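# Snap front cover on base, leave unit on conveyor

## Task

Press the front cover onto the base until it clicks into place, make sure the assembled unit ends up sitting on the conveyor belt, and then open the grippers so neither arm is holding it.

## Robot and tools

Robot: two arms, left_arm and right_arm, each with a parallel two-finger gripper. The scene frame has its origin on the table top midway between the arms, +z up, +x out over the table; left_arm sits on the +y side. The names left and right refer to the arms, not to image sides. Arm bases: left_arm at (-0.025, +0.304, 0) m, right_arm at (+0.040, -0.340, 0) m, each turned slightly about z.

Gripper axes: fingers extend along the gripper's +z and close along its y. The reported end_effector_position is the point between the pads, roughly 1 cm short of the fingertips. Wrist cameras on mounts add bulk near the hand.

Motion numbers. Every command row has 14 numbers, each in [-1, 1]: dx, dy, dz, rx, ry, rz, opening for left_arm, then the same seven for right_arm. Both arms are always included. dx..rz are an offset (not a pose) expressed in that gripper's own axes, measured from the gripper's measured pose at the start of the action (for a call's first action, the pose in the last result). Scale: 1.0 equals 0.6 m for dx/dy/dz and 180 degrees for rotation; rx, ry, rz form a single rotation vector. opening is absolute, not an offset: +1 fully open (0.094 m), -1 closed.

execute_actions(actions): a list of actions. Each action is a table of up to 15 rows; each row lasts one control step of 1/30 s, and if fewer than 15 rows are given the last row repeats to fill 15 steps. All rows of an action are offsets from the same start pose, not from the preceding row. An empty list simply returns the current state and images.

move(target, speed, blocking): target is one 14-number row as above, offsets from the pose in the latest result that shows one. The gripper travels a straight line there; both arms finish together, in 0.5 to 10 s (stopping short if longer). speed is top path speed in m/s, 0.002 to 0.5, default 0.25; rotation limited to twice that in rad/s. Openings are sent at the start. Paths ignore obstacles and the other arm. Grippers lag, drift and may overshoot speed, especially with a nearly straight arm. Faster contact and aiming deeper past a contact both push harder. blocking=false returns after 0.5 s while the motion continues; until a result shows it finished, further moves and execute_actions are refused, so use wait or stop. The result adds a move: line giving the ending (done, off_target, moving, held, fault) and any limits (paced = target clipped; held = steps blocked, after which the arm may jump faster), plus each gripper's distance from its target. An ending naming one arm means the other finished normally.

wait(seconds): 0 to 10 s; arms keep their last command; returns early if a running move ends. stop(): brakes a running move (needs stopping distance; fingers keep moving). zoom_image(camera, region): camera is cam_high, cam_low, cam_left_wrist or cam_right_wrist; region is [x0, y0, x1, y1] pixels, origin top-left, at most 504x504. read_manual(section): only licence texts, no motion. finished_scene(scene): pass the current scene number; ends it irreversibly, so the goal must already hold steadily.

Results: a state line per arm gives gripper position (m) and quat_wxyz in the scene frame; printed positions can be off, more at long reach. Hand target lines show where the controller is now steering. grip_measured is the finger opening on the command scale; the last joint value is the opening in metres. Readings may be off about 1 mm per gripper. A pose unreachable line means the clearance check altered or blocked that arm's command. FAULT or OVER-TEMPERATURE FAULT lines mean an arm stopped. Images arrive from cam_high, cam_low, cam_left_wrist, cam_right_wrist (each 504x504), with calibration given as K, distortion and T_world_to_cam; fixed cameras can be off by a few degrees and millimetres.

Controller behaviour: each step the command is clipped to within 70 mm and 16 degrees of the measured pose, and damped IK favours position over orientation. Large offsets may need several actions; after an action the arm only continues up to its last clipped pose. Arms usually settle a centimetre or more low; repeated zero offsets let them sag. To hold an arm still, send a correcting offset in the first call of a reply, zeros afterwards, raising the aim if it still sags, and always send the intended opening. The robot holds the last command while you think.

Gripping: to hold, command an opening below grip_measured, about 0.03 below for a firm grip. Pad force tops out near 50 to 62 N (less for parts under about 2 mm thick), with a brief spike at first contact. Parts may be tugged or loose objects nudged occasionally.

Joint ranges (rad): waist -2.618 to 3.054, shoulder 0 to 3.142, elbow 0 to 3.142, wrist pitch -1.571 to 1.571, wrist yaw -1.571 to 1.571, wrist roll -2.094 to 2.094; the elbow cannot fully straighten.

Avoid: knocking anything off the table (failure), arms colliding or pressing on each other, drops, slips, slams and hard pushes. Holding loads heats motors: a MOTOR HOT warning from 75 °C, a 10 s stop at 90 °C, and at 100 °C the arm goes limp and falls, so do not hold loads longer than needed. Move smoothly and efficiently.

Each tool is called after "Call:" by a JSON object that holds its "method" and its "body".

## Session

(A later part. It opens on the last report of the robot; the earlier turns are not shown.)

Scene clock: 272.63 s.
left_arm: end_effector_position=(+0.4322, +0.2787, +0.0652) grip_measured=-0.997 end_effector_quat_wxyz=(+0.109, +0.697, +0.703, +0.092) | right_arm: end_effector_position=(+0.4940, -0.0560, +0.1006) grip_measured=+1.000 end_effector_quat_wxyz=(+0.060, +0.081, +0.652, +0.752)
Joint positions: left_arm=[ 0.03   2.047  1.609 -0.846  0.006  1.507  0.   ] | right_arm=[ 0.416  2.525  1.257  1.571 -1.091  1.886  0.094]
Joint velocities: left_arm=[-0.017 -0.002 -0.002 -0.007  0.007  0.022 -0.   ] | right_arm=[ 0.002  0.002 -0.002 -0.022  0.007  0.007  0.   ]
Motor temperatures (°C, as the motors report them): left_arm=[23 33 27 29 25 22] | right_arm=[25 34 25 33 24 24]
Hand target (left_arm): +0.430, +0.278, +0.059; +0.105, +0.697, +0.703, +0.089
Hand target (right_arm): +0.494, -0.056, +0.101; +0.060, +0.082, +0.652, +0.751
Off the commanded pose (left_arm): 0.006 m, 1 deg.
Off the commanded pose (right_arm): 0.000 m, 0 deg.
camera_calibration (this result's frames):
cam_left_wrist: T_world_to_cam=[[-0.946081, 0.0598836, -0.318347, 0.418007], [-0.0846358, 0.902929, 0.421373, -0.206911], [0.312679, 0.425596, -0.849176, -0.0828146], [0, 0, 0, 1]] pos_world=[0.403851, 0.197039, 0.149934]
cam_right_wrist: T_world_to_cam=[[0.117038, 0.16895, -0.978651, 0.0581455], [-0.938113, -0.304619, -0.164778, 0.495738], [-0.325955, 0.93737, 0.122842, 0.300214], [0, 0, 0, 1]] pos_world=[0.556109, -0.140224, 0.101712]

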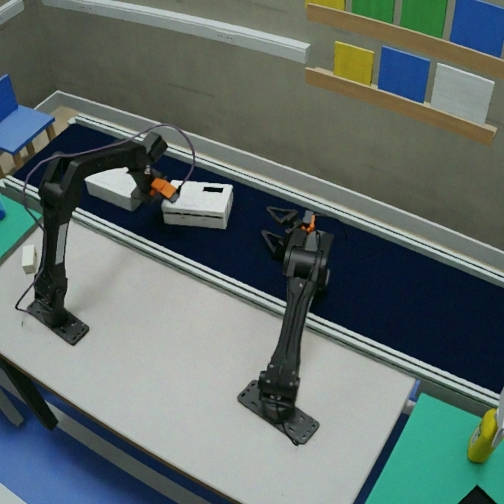

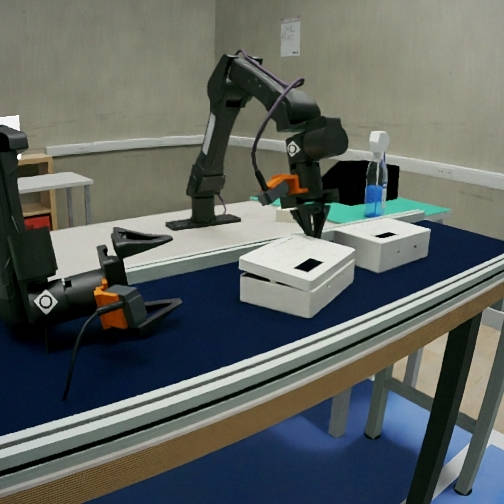

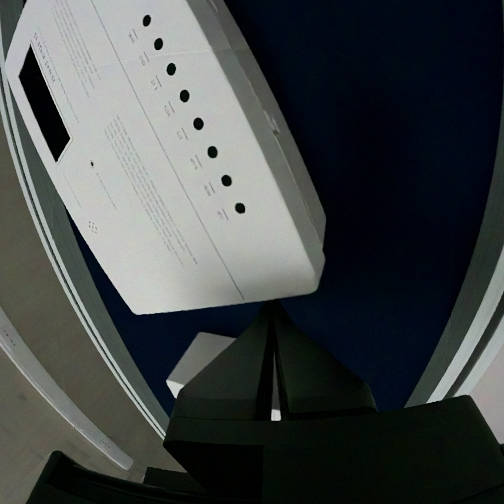

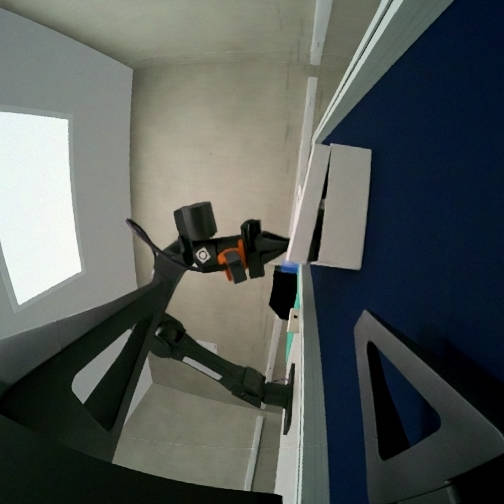

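Call:
{"method": "move", "body": {"target": [0,0,-0.018,0,0,0,-1, 0,0,0,0,0,0,1], "speed": 0.05}}

Call:
{"method": "move", "body": {"target": [-0.035,0,0,0,0,0,-1, 0,0,0,0,0,0,1], "speed": 0.02}}

Scene clock: 273.50 s.
left_arm: end_effector_position=(+0.4304, +0.2788, +0.0647) grip_measured=-0.997 end_effector_quat_wxyz=(+0.106, +0.697, +0.703, +0.090) | right_arm: end_effector_position=(+0.4940, -0.0560, +0.1006) grip_measured=+1.000 end_effector_quat_wxyz=(+0.060, +0.081, +0.652, +0.752)
Joint positions: left_arm=[ 0.03   2.047  1.609 -0.854  0.006  1.507  0.   ] | right_arm=[ 0.416  2.525  1.257  1.571 -1.091  1.886  0.094]
Joint velocities: left_arm=[-0.002 -0.017  0.012 -0.022  0.051  0.007  0.001] | right_arm=[-0.002  0.007 -0.002 -0.007  0.022  0.022  0.   ]
Motor temperatures (°C, as the motors report them): left_arm=[23 33 27 28 25 22] | right_arm=[25 35 25 34 24 24]
Hand target (left_arm): +0.429, +0.279, +0.075; +0.109, +0.697, +0.703, +0.092
Hand target (right_arm): +0.494, -0.056, +0.101; +0.060, +0.082, +0.652, +0.751
Off the commanded pose (left_arm): 0.011 m, 0 deg.
Off the commanded pose (right_arm): 0.000 m, 0 deg.
joint sent to its limit (right arm) — the command would take joint 4 (wrist pitch) past its upper limit, so that joint was sent only as far as its limit.
move: off_target (left_arm)
camera_calibration (this result's frames):
cam_left_wrist: T_world_to_cam=[[-0.948478, 0.0600146, -0.311106, 0.41664], [-0.0814219, 0.902754, 0.422381, -0.208332], [0.306201, 0.42595, -0.851356, -0.0799053], [0, 0, 0, 1]] pos_world=[0.402678, 0.197104, 0.149587]
cam_right_wrist: T_world_to_cam=[[0.117038, 0.16895, -0.978651, 0.0581455], [-0.938113, -0.304619, -0.164778, 0.495738], [-0.325955, 0.93737, 0.122842, 0.300214], [0, 0, 0, 1]] pos_world=[0.556109, -0.140224, 0.101712]

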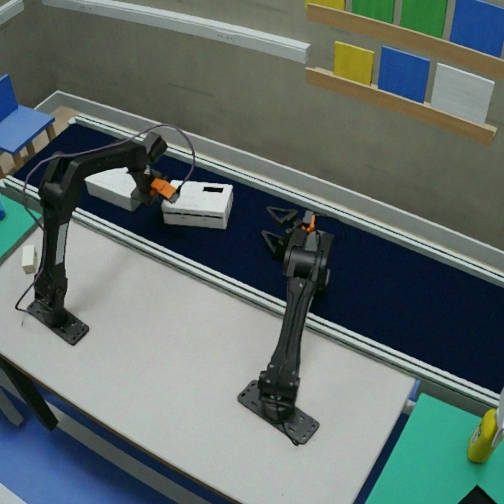

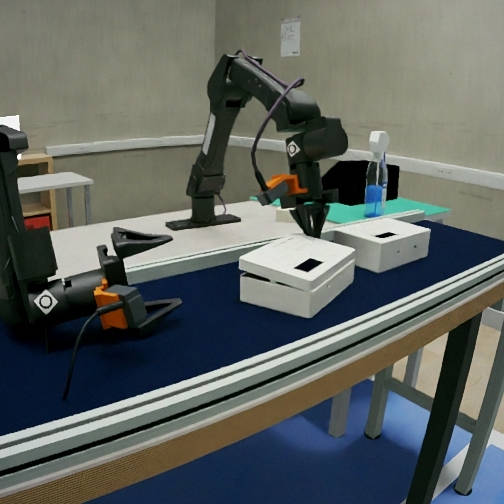

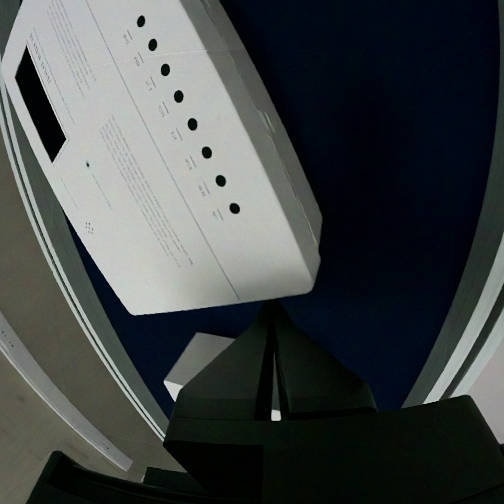

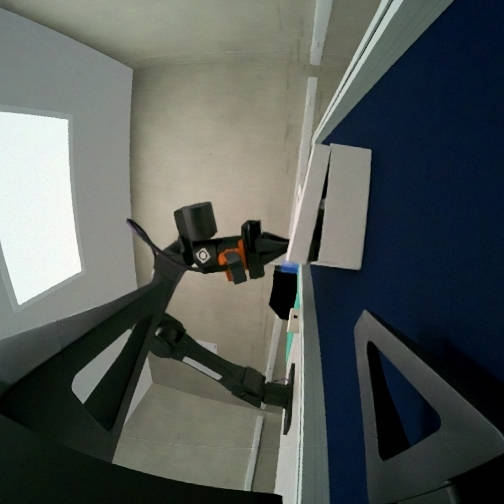

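Scene clock: 274.83 s.
left_arm: end_effector_position=(+0.4294, +0.2657, +0.0646) grip_measured=-0.997 end_effector_quat_wxyz=(+0.102, +0.696, +0.704, +0.094) | right_arm: end_effector_position=(+0.4940, -0.0560, +0.1006) grip_measured=+1.000 end_effector_quat_wxyz=(+0.060, +0.081, +0.652, +0.752)
Joint positions: left_arm=[-0.007  2.047  1.609 -0.854 -0.016  1.469  0.   ] | right_arm=[ 0.416  2.525  1.257  1.571 -1.091  1.886  0.094]
Joint velocities: left_arm=[-0.002  0.002  0.007 -0.022 -0.051 -0.066  0.   ] | right_arm=[ 0.012 -0.012 -0.012  0.022  0.081 -0.066  0.   ]
Motor temperatures (°C, as the motors report them): left_arm=[23 33 27 28 25 22] | right_arm=[25 35 25 34 24 24]
Hand target (left_arm): +0.430, +0.258, +0.065; +0.106, +0.697, +0.703, +0.089
Hand target (right_arm): +0.494, -0.056, +0.101; +0.060, +0.082, +0.652, +0.751
Off the commanded pose (left_arm): 0.008 m, 1 deg.
Off the commanded pose (right_arm): 0.000 m, 0 deg.
joint sent to its limit (right arm) — the command would take joint 4 (wrist pitch) past its upper limit, so that joint was sent only as far as its limit.
move: done
camera_calibration (this result's frames):
cam_left_wrist: T_world_to_cam=[[-0.948584, 0.0586669, -0.311042, 0.416887], [-0.0862941, 0.897517, 0.432455, -0.193827], [0.304536, 0.437061, -0.846307, -0.0766308], [0, 0, 0, 1]] pos_world=[0.402063, 0.182998, 0.148638]
cam_right_wrist: T_world_to_cam=[[0.117038, 0.16895, -0.978651, 0.0581455], [-0.938113, -0.304619, -0.164778, 0.495738], [-0.325955, 0.93737, 0.122842, 0.300214], [0, 0, 0, 1]] pos_world=[0.556109, -0.140224, 0.101712]

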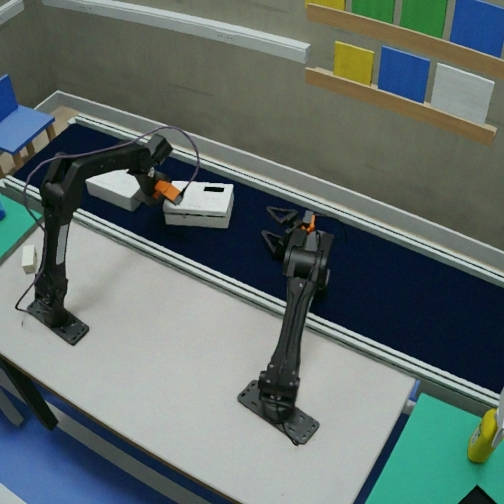

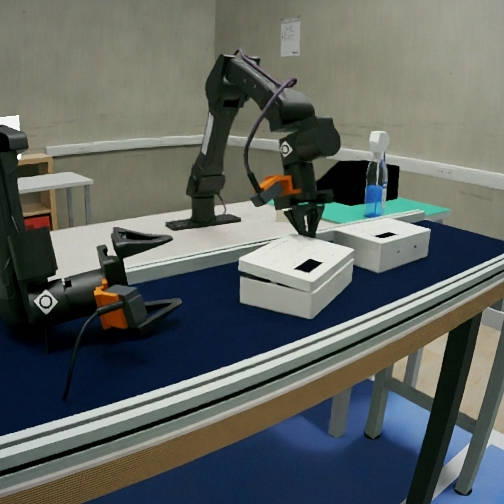

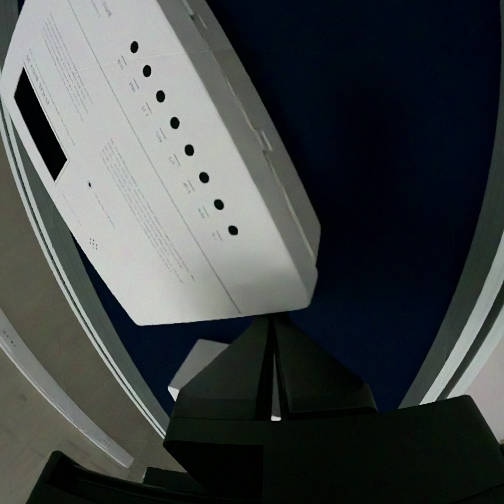

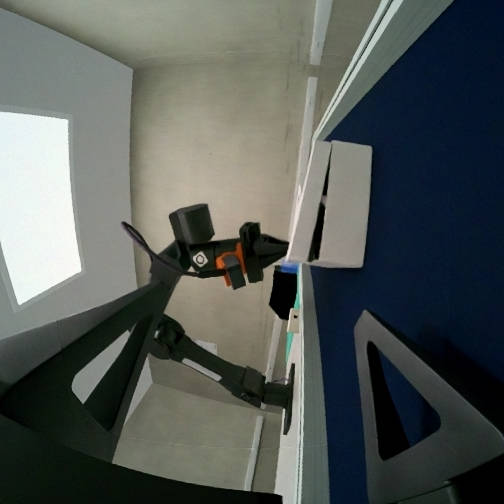

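Call:
{"method": "move", "body": {"target": [0.02,0,-0.08,0,0,0,-1, 0,0,0,0,0,0,1], "speed": 0.1}}

Call:
{"method": "zoom_image", "body": {"camera": "cam_high", "region": [130,140,290,260]}}

Scene clock: 276.00 s.
left_arm: end_effector_position=(+0.4177, +0.2750, +0.1033) grip_measured=-0.997 end_effector_quat_wxyz=(+0.099, +0.697, +0.704, +0.096) | right_arm: end_effector_position=(+0.4940, -0.0560, +0.1006) grip_measured=+1.000 end_effector_quat_wxyz=(+0.060, +0.081, +0.652, +0.752)
Joint positions: left_arm=[ 0.011  1.978  1.664 -0.979 -0.017  1.489  0.   ] | right_arm=[ 0.416  2.525  1.257  1.571 -1.091  1.886  0.094]
Joint velocities: left_arm=[-0.012 -0.012 -0.007 -0.022  0.007 -0.007 -0.   ] | right_arm=[ 0.017  0.002  0.012  0.051 -0.066  0.007  0.   ]
Motor temperatures (°C, as the motors report them): left_arm=[23 33 27 28 25 22] | right_arm=[25 35 25 34 24 24]
Hand target (left_arm): +0.417, +0.278, +0.111; +0.102, +0.696, +0.704, +0.095
Hand target (right_arm): +0.494, -0.056, +0.101; +0.060, +0.082, +0.652, +0.751
Off the commanded pose (left_arm): 0.008 m, 0 deg.
Off the commanded pose (right_arm): 0.000 m, 0 deg.
joint sent to its limit (right arm) — the command would take joint 4 (wrist pitch) past its upper limit, so that joint was sent only as far as its limit.
move: done
camera_calibration (this result's frames):
cam_left_wrist: T_world_to_cam=[[-0.948705, 0.0615071, -0.310121, 0.416479], [-0.0853083, 0.894712, 0.438421, -0.220137], [0.304435, 0.442388, -0.843571, -0.046114], [0, 0, 0, 1]] pos_world=[0.390375, 0.191743, 0.186771]
cam_right_wrist: T_world_to_cam=[[0.117038, 0.16895, -0.978651, 0.0581455], [-0.938113, -0.304619, -0.164778, 0.495738], [-0.325955, 0.93737, 0.122842, 0.300214], [0, 0, 0, 1]] pos_world=[0.556109, -0.140224, 0.101712]

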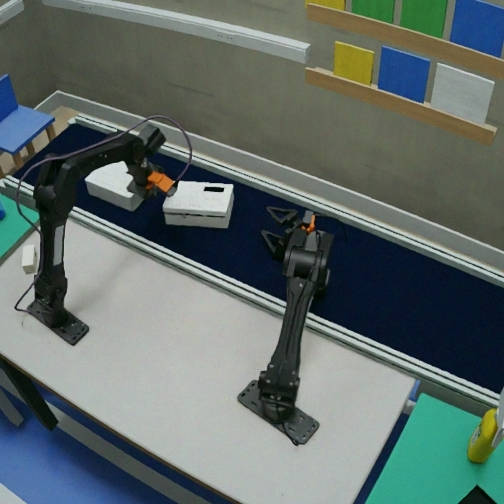

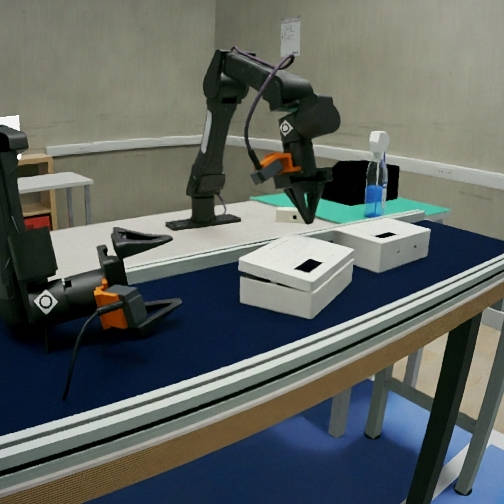

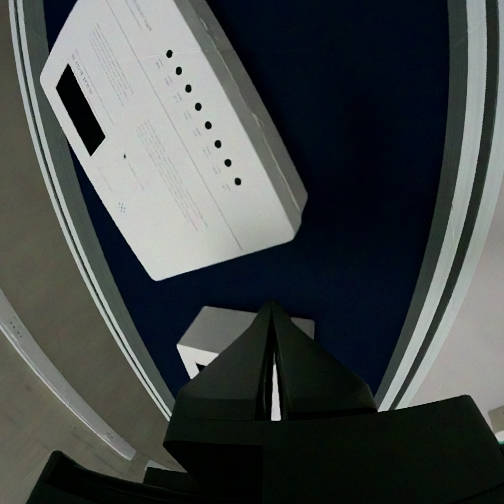

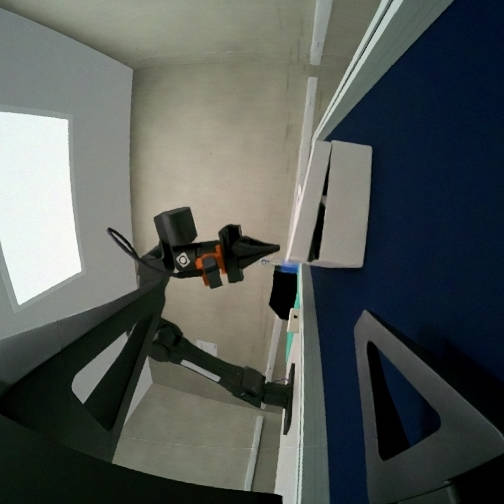

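Region (130, 140, 290, 260) of cam_high's 504x504 image, scaled by 3.150, with more detail than that image has; it fills the top 378 rows of this view, and the rest is white.

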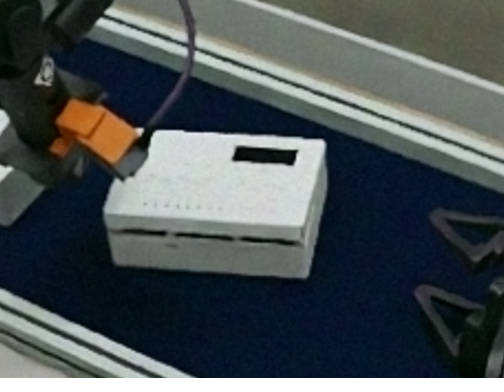

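Call:
{"method": "move", "body": {"target": [-0.175,0.06,-0.01,0,0,0,-1, 0,0,0,0,0,0,1], "speed": 0.15}}

Call:
{"method": "move", "body": {"target": [0,0,0.07,0,0,0,-1, 0,0,0,0,0,0,1], "speed": 0.04}}

Call:
{"method": "zoom_image", "body": {"camera": "cam_right_wrist", "region": [200,100,400,300]}}

Scene clock: 277.57 s.
left_arm: end_effector_position=(+0.4513, +0.1682, +0.1166) grip_measured=-0.997 end_effector_quat_wxyz=(+0.105, +0.700, +0.699, +0.096) | right_arm: end_effector_position=(+0.4940, -0.0560, +0.1006) grip_measured=+1.000 end_effector_quat_wxyz=(+0.060, +0.081, +0.652, +0.752)
Joint positions: left_arm=[-0.22   2.207  2.063 -1.15  -0.073  1.277  0.   ] | right_arm=[ 0.416  2.525  1.257  1.571 -1.091  1.886  0.094]
Joint velocities: left_arm=[ 0.002  0.002 -0.012 -0.037 -0.022 -0.037  0.001] | right_arm=[-0.022  0.002 -0.012  0.007  0.007 -0.081  0.   ]
Motor temperatures (°C, as the motors report them): left_arm=[23 33 27 28 25 22] | right_arm=[25 35 25 34 24 24]
Hand target (left_arm): +0.451, +0.169, +0.117; +0.099, +0.697, +0.704, +0.095
Hand target (right_arm): +0.494, -0.056, +0.101; +0.060, +0.082, +0.652, +0.751
Off the commanded pose (left_arm): 0.004 m, 1 deg.
Off the commanded pose (right_arm): 0.000 m, 0 deg.
joint sent to its limit (right arm) — the command would take joint 4 (wrist pitch) past its upper limit, so that joint was sent only as far as its limit.
move: done
camera_calibration (this result's frames):
cam_left_wrist: T_world_to_cam=[[-0.945442, 0.0714731, -0.317854, 0.456823], [-0.0773388, 0.898512, 0.432081, -0.131034], [0.316478, 0.43309, -0.843964, -0.00167369], [0, 0, 0, 1]] pos_world=[0.422295, 0.08581, 0.200408]
cam_right_wrist: T_world_to_cam=[[0.117038, 0.16895, -0.978651, 0.0581455], [-0.938113, -0.304619, -0.164778, 0.495738], [-0.325955, 0.93737, 0.122842, 0.300214], [0, 0, 0, 1]] pos_world=[0.556109, -0.140224, 0.101712]

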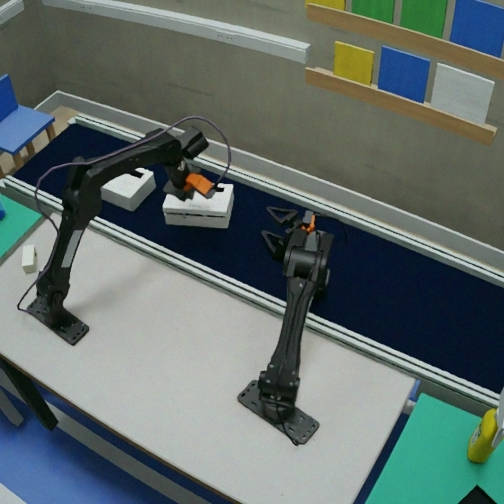

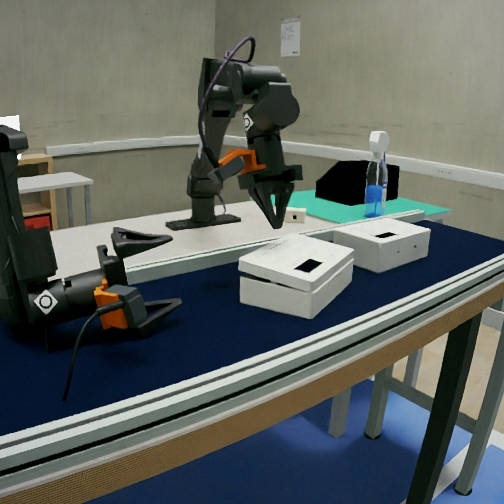

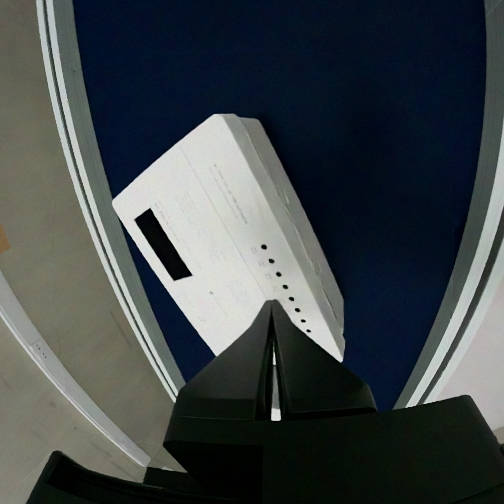

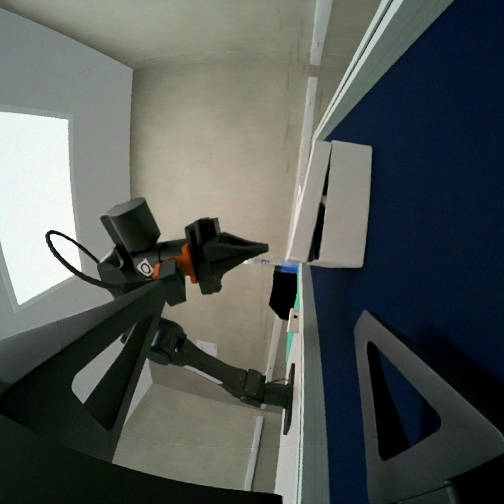

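Scene clock: 278.93 s.
left_arm: end_effector_position=(+0.4642, +0.1642, +0.0897) grip_measured=-0.997 end_effector_quat_wxyz=(+0.116, +0.699, +0.698, +0.102) | right_arm: end_effector_position=(+0.4940, -0.0560, +0.1006) grip_measured=+1.000 end_effector_quat_wxyz=(+0.060, +0.081, +0.652, +0.752)
Joint positions: left_arm=[-0.22   2.237  1.997 -1.03  -0.073  1.279  0.   ] | right_arm=[ 0.416  2.525  1.257  1.571 -1.091  1.886  0.094]
Joint velocities: left_arm=[-0.002 -0.007  0.012  0.007 -0.007  0.051 -0.001] | right_arm=[-0.002  0.007  0.012 -0.037 -0.022 -0.007  0.   ]
Motor temperatures (°C, as the motors report them): left_arm=[23 33 27 28 25 22] | right_arm=[25 35 25 34 24 24]
Hand target (left_arm): +0.462, +0.168, +0.076; +0.105, +0.700, +0.699, +0.096
Hand target (right_arm): +0.494, -0.056, +0.101; +0.060, +0.082, +0.652, +0.751
Off the commanded pose (left_arm): 0.014 m, 1 deg.
Off the commanded pose (right_arm): 0.000 m, 0 deg.
joint sent to its limit (right arm) — the command would take joint 4 (wrist pitch) past its upper limit, so that joint was sent only as far as its limit.
move: off_target (left_arm)
camera_calibration (this result's frames):
cam_left_wrist: T_world_to_cam=[[-0.937237, 0.0708545, -0.341417, 0.459131], [-0.0862906, 0.901552, 0.423979, -0.110415], [0.337846, 0.42683, -0.838854, -0.0361364], [0, 0, 0, 1]] pos_world=[0.432995, 0.0824374, 0.173256]
cam_right_wrist: T_world_to_cam=[[0.117038, 0.16895, -0.978651, 0.0581455], [-0.938113, -0.304619, -0.164778, 0.495738], [-0.325955, 0.93737, 0.122842, 0.300214], [0, 0, 0, 1]] pos_world=[0.556109, -0.140224, 0.101712]

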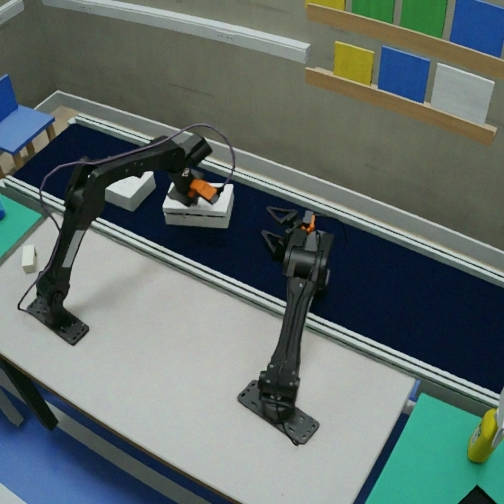

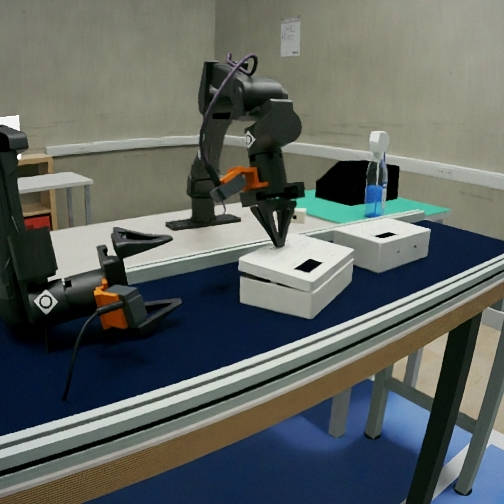

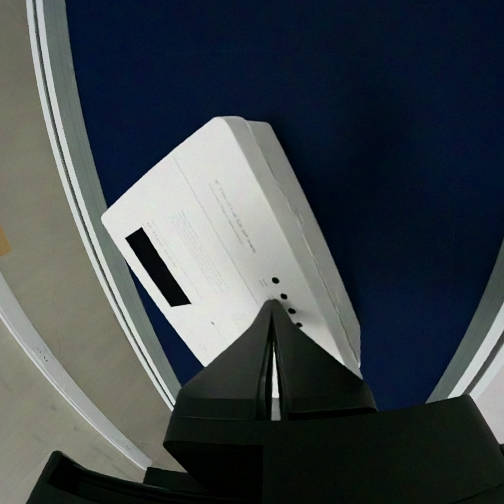

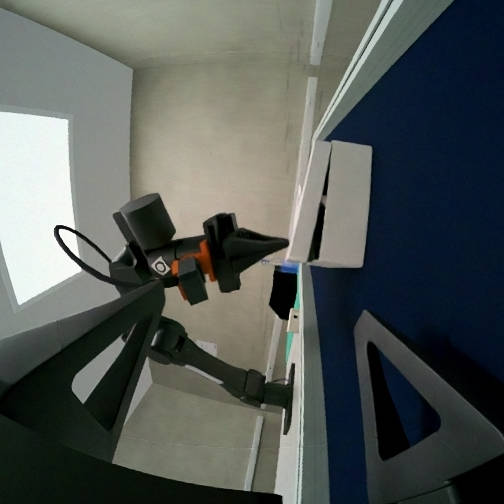

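Region (200, 100, 400, 300) of cam_right_wrist's 504x504 image, scaled by 2.520, with more detail than that image has.

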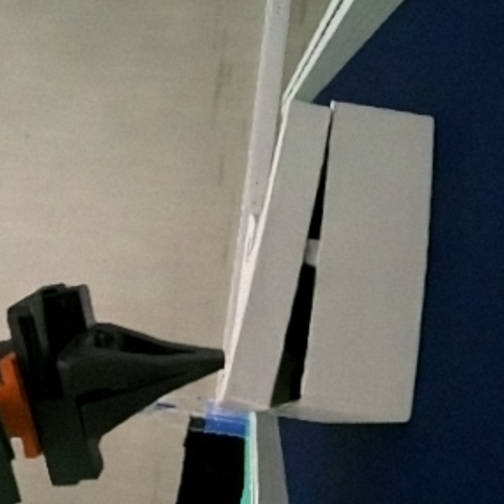

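Press harder.

Call:
{"method": "move", "body": {"target": [0,0,0.07,0,0,0,-1, 0,0,0,0,0,0,1], "speed": 0.03}}

Call:
{"method": "zoom_image", "body": {"camera": "cam_right_wrist", "region": [200,100,400,300]}}

Scene clock: 280.70 s.
left_arm: end_effector_position=(+0.4895, +0.1567, +0.0868) grip_measured=-0.997 end_effector_quat_wxyz=(+0.158, +0.692, +0.692, +0.126) | right_arm: end_effector_position=(+0.4940, -0.0560, +0.1006) grip_measured=+1.000 end_effector_quat_wxyz=(+0.060, +0.081, +0.652, +0.752)
Joint positions: left_arm=[-0.22   2.253  1.98  -0.897 -0.076  1.281  0.   ] | right_arm=[ 0.416  2.525  1.257  1.571 -1.091  1.886  0.094]
Joint velocities: left_arm=[-0.007  0.017  0.012  0.037  0.007 -0.022 -0.   ] | right_arm=[ 0.007 -0.002 -0.002 -0.022 -0.051 -0.051  0.   ]
Motor temperatures (°C, as the motors report them): left_arm=[23 33 27 28 25 22] | right_arm=[25 35 25 34 24 24]
Hand target (left_arm): +0.476, +0.164, +0.051; +0.116, +0.699, +0.698, +0.102
Hand target (right_arm): +0.494, -0.056, +0.101; +0.060, +0.082, +0.652, +0.751
Off the commanded pose (left_arm): 0.040 m, 6 deg.
Off the commanded pose (right_arm): 0.000 m, 0 deg.
joint sent to its limit (right arm) — the command would take joint 4 (wrist pitch) past its upper limit, so that joint was sent only as far as its limit.
move: off_target (left_arm)
camera_calibration (this result's frames):
cam_left_wrist: T_world_to_cam=[[-0.900461, 0.0613637, -0.430587, 0.473569], [-0.12421, 0.912488, 0.389792, -0.0804777], [0.416825, 0.404476, -0.814037, -0.0812068], [0, 0, 0, 1]] pos_world=[0.450283, 0.0772211, 0.169177]
cam_right_wrist: T_world_to_cam=[[0.117038, 0.16895, -0.978651, 0.0581455], [-0.938113, -0.304619, -0.164778, 0.495738], [-0.325955, 0.93737, 0.122842, 0.300214], [0, 0, 0, 1]] pos_world=[0.556109, -0.140224, 0.101712]

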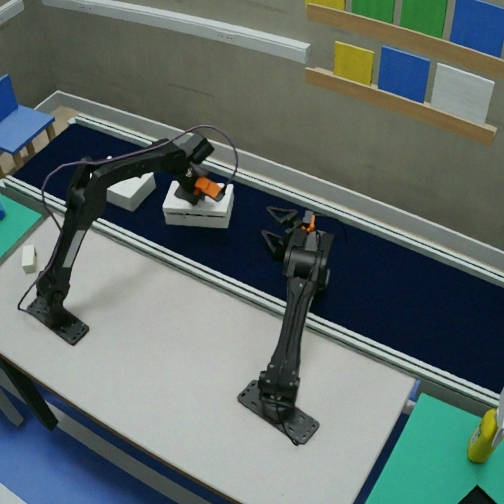

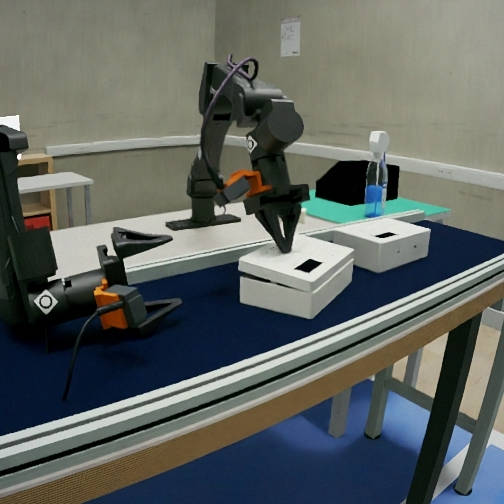

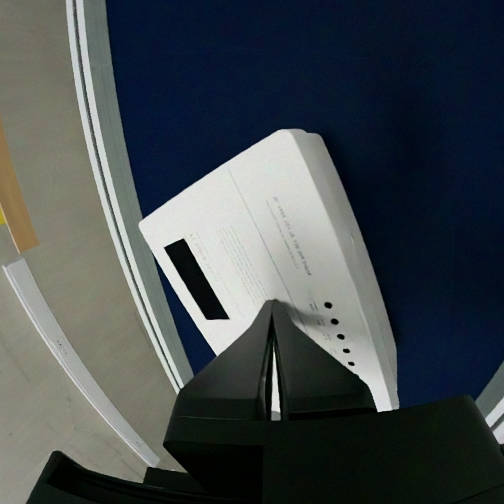

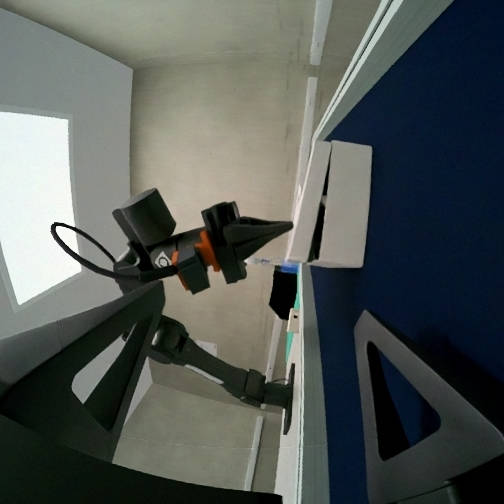

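Region (200, 100, 400, 300) of cam_right_wrist's 504x504 image, scaled by 2.520, with more detail than that image has.

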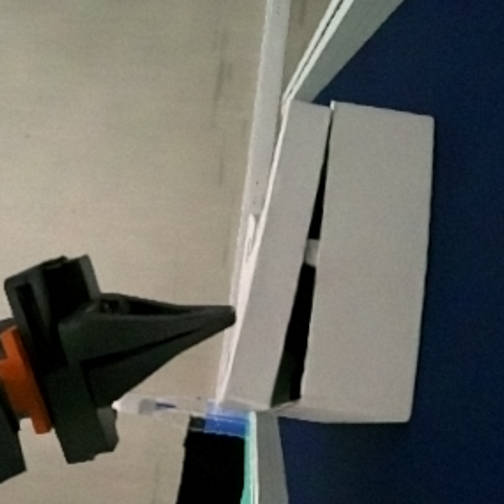

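Call:
{"method": "move", "body": {"target": [0,-0.07,-0.03,0,0.03,0,-1, 0,0,0,0,0,0,1], "speed": 0.08}}

Scene clock: 282.07 s.
left_arm: end_effector_position=(+0.4506, +0.1570, +0.0908) grip_measured=-0.997 end_effector_quat_wxyz=(+0.134, +0.687, +0.696, +0.159) | right_arm: end_effector_position=(+0.4940, -0.0560, +0.1006) grip_measured=+1.000 end_effector_quat_wxyz=(+0.060, +0.081, +0.652, +0.752)
Joint positions: left_arm=[-0.281  2.109  1.764 -0.846 -0.182  1.226  0.   ] | right_arm=[ 0.416  2.525  1.257  1.571 -1.091  1.886  0.094]
Joint velocities: left_arm=[-0.027 -0.002 -0.007  0.037 -0.051  0.007 -0.001] | right_arm=[ 0.022 -0.002 -0.002  0.022  0.051 -0.007  0.   ]
Motor temperatures (°C, as the motors report them): left_arm=[23 33 27 28 25 22] | right_arm=[25 35 25 34 24 24]
Hand target (left_arm): +0.444, +0.157, +0.087; +0.125, +0.686, +0.699, +0.158
Hand target (right_arm): +0.494, -0.056, +0.101; +0.060, +0.082, +0.652, +0.751
Off the commanded pose (left_arm): 0.008 m, 1 deg.
Off the commanded pose (right_arm): 0.000 m, 0 deg.
joint sent to its limit (right arm) — the command would take joint 4 (wrist pitch) past its upper limit, so that joint was sent only as far as its limit.
move: done
camera_calibration (this result's frames):
cam_left_wrist: T_world_to_cam=[[-0.897057, 0.0679212, -0.436665, 0.438286], [-0.156383, 0.875389, 0.457425, -0.0728888], [0.413321, 0.478623, -0.774652, -0.0754894], [0, 0, 0, 1]] pos_world=[0.41297, 0.0701681, 0.166247]
cam_right_wrist: T_world_to_cam=[[0.117038, 0.16895, -0.978651, 0.0581455], [-0.938113, -0.304619, -0.164778, 0.495738], [-0.325955, 0.93737, 0.122842, 0.300214], [0, 0, 0, 1]] pos_world=[0.556109, -0.140224, 0.101712]

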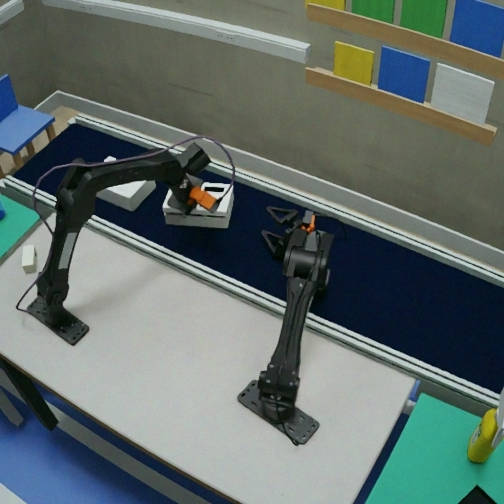

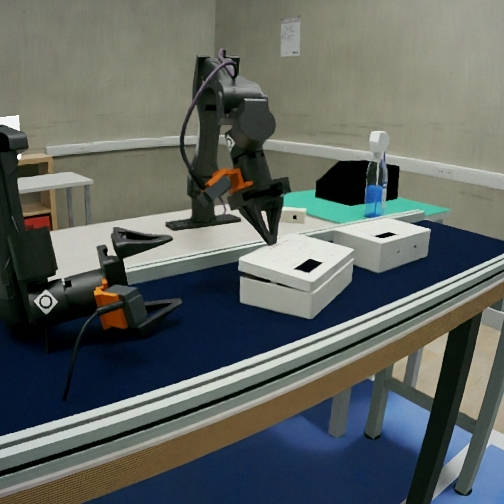

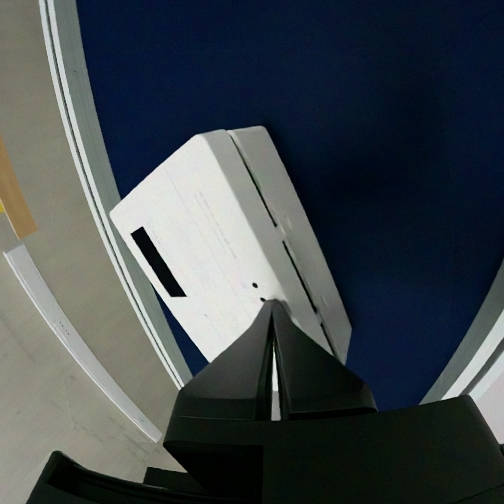

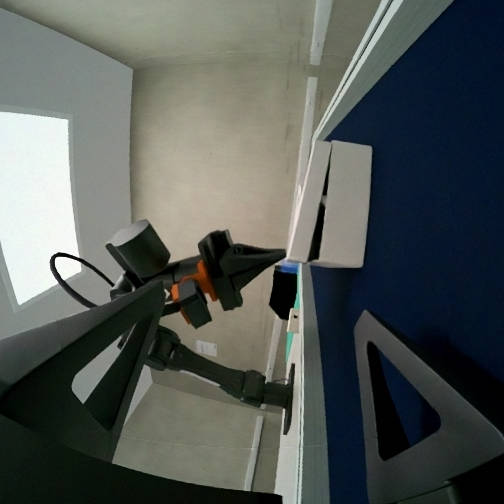

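Call:
{"method": "move", "body": {"target": [0,-0.04,-0.017,0,0,0,-1, 0,0,0,0,0,0,1], "speed": 0.05}}

Call:
{"method": "move", "body": {"target": [0,-0.01,0.022,0,0,0,-1, 0,0,0,0,0,0,1], "speed": 0.05}}

Scene clock: 283.10 s.
left_arm: end_effector_position=(+0.4255, +0.1593, +0.0842) grip_measured=-0.997 end_effector_quat_wxyz=(+0.124, +0.691, +0.696, +0.154) | right_arm: end_effector_position=(+0.4940, -0.0560, +0.1006) grip_measured=+1.000 end_effector_quat_wxyz=(+0.060, +0.081, +0.652, +0.752)
Joint positions: left_arm=[-0.296  2.035  1.634 -0.816 -0.184  1.216  0.   ] | right_arm=[ 0.416  2.525  1.257  1.571 -1.091  1.886  0.094]
Joint velocities: left_arm=[ 0.022 -0.012 -0.012 -0.022 -0.066 -0.007 -0.001] | right_arm=[-0.002 -0.007  0.012 -0.022 -0.022 -0.037  0.   ]
Motor temperatures (°C, as the motors report them): left_arm=[23 33 27 28 25 22] | right_arm=[25 35 25 34 24 24]
Hand target (left_arm): +0.425, +0.156, +0.091; +0.133, +0.687, +0.696, +0.159
Hand target (right_arm): +0.494, -0.056, +0.101; +0.060, +0.082, +0.652, +0.751
Off the commanded pose (left_arm): 0.007 m, 1 deg.
Off the commanded pose (right_arm): 0.000 m, 0 deg.
joint sent to its limit (right arm) — the command would take joint 4 (wrist pitch) past its upper limit, so that joint was sent only as far as its limit.
move: done
camera_calibration (this result's frames):
cam_left_wrist: T_world_to_cam=[[-0.906229, 0.0754268, -0.416004, 0.413639], [-0.141567, 0.873022, 0.466681, -0.0825052], [0.398381, 0.481813, -0.78048, -0.064954], [0, 0, 0, 1]] pos_world=[0.389048, 0.0721251, 0.159884]
cam_right_wrist: T_world_to_cam=[[0.117038, 0.16895, -0.978651, 0.0581455], [-0.938113, -0.304619, -0.164778, 0.495738], [-0.325955, 0.93737, 0.122842, 0.300214], [0, 0, 0, 1]] pos_world=[0.556109, -0.140224, 0.101712]

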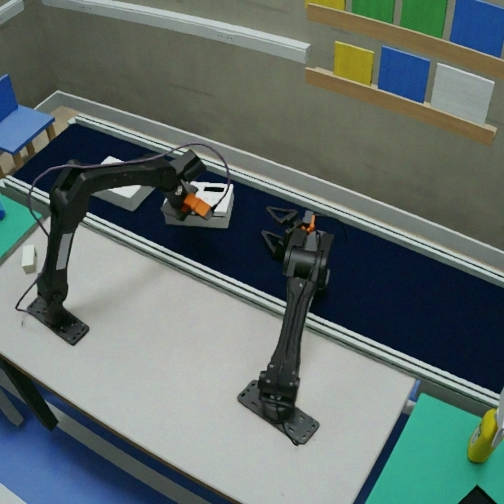

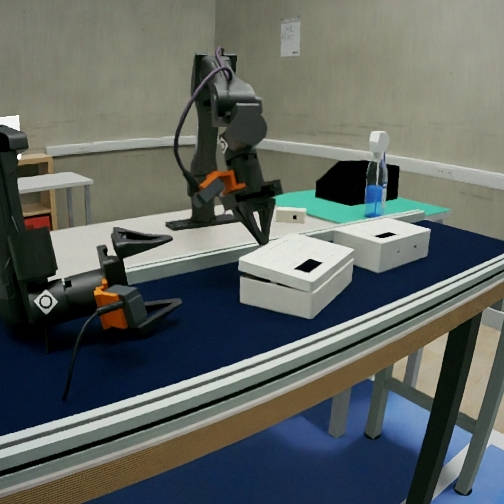

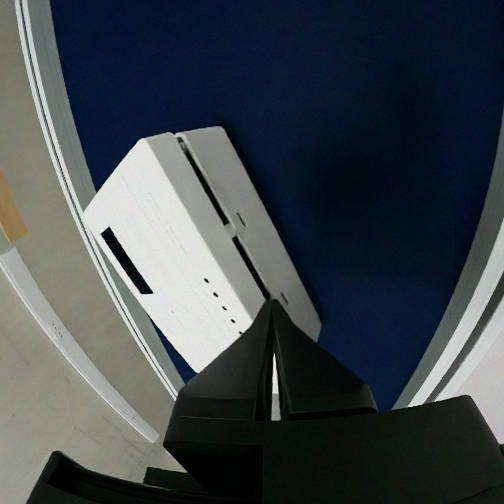

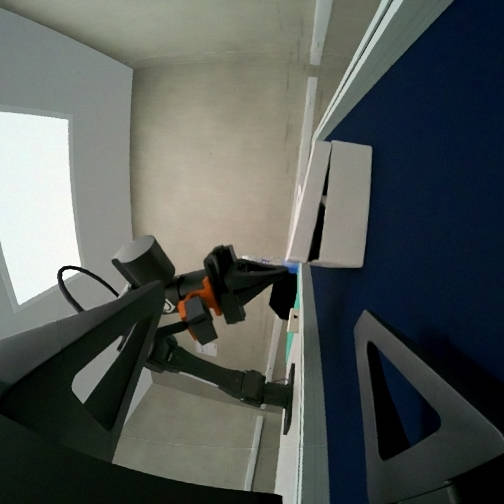

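Scene clock: 283.80 s.
left_arm: end_effector_position=(+0.4251, +0.1594, +0.0759) grip_measured=-0.997 end_effector_quat_wxyz=(+0.126, +0.690, +0.695, +0.155) | right_arm: end_effector_position=(+0.4940, -0.0560, +0.1006) grip_measured=+1.000 end_effector_quat_wxyz=(+0.060, +0.081, +0.652, +0.752)
Joint positions: left_arm=[-0.296  2.035  1.599 -0.775 -0.184  1.216  0.   ] | right_arm=[ 0.416  2.525  1.257  1.571 -1.091  1.886  0.094]
Joint velocities: left_arm=[ 0.002 -0.012 -0.007  0.007 -0.007 -0.022  0.   ] | right_arm=[-0.027  0.002 -0.012 -0.022 -0.007 -0.007  0.   ]
Motor temperatures (°C, as the motors report them): left_arm=[23 33 27 28 25 22] | right_arm=[25 35 25 34 24 24]
Hand target (left_arm): +0.425, +0.160, +0.070; +0.124, +0.691, +0.696, +0.154
Hand target (right_arm): +0.494, -0.056, +0.101; +0.060, +0.082, +0.652, +0.751
Off the commanded pose (left_arm): 0.006 m, 0 deg.
Off the commanded pose (right_arm): 0.000 m, 0 deg.
joint sent to its limit (right arm) — the command would take joint 4 (wrist pitch) past its upper limit, so that joint was sent only as far as its limit.
move: done
camera_calibration (this result's frames):
cam_left_wrist: T_world_to_cam=[[-0.904304, 0.0746554, -0.42031, 0.409453], [-0.14371, 0.873881, 0.464413, -0.0778856], [0.401972, 0.480374, -0.779525, -0.0727103], [0, 0, 0, 1]] pos_world=[0.388305, 0.072423, 0.151589]
cam_right_wrist: T_world_to_cam=[[0.117038, 0.16895, -0.978651, 0.0581455], [-0.938113, -0.304619, -0.164778, 0.495738], [-0.325955, 0.93737, 0.122842, 0.300214], [0, 0, 0, 1]] pos_world=[0.556109, -0.140224, 0.101712]

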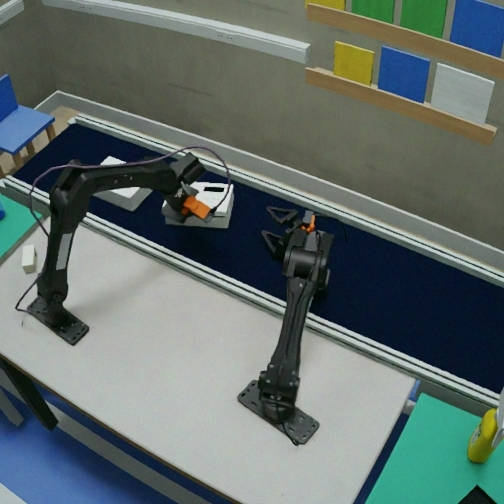

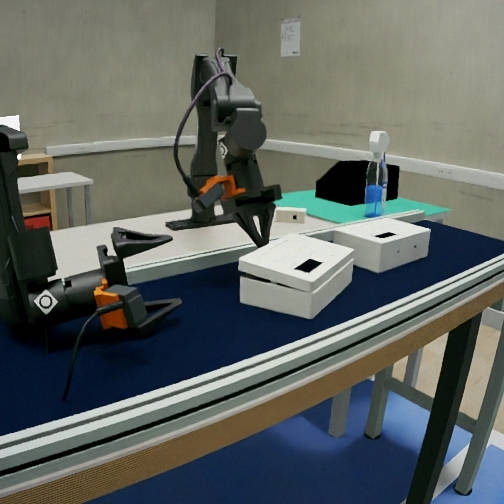

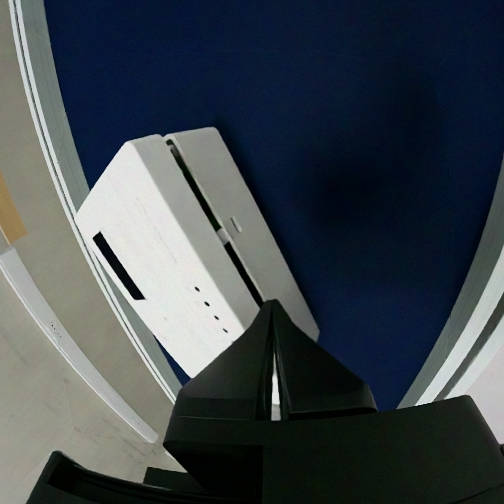

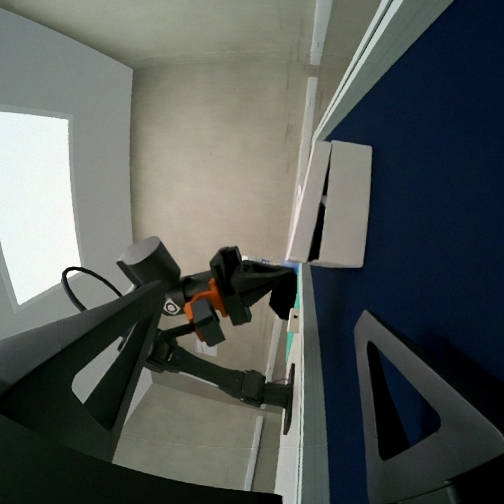

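Call:
{"method": "zoom_image", "body": {"camera": "cam_left_wrist", "region": [140,120,320,300]}}

Region (140, 120, 320, 300) of cam_left_wrist's 504x504 image, scaled by 2.800, with more detail than that image has.

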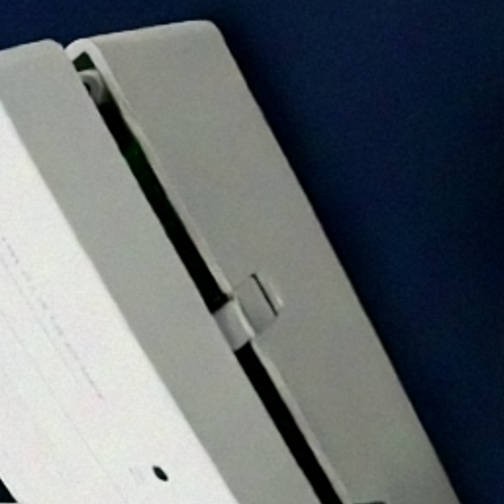

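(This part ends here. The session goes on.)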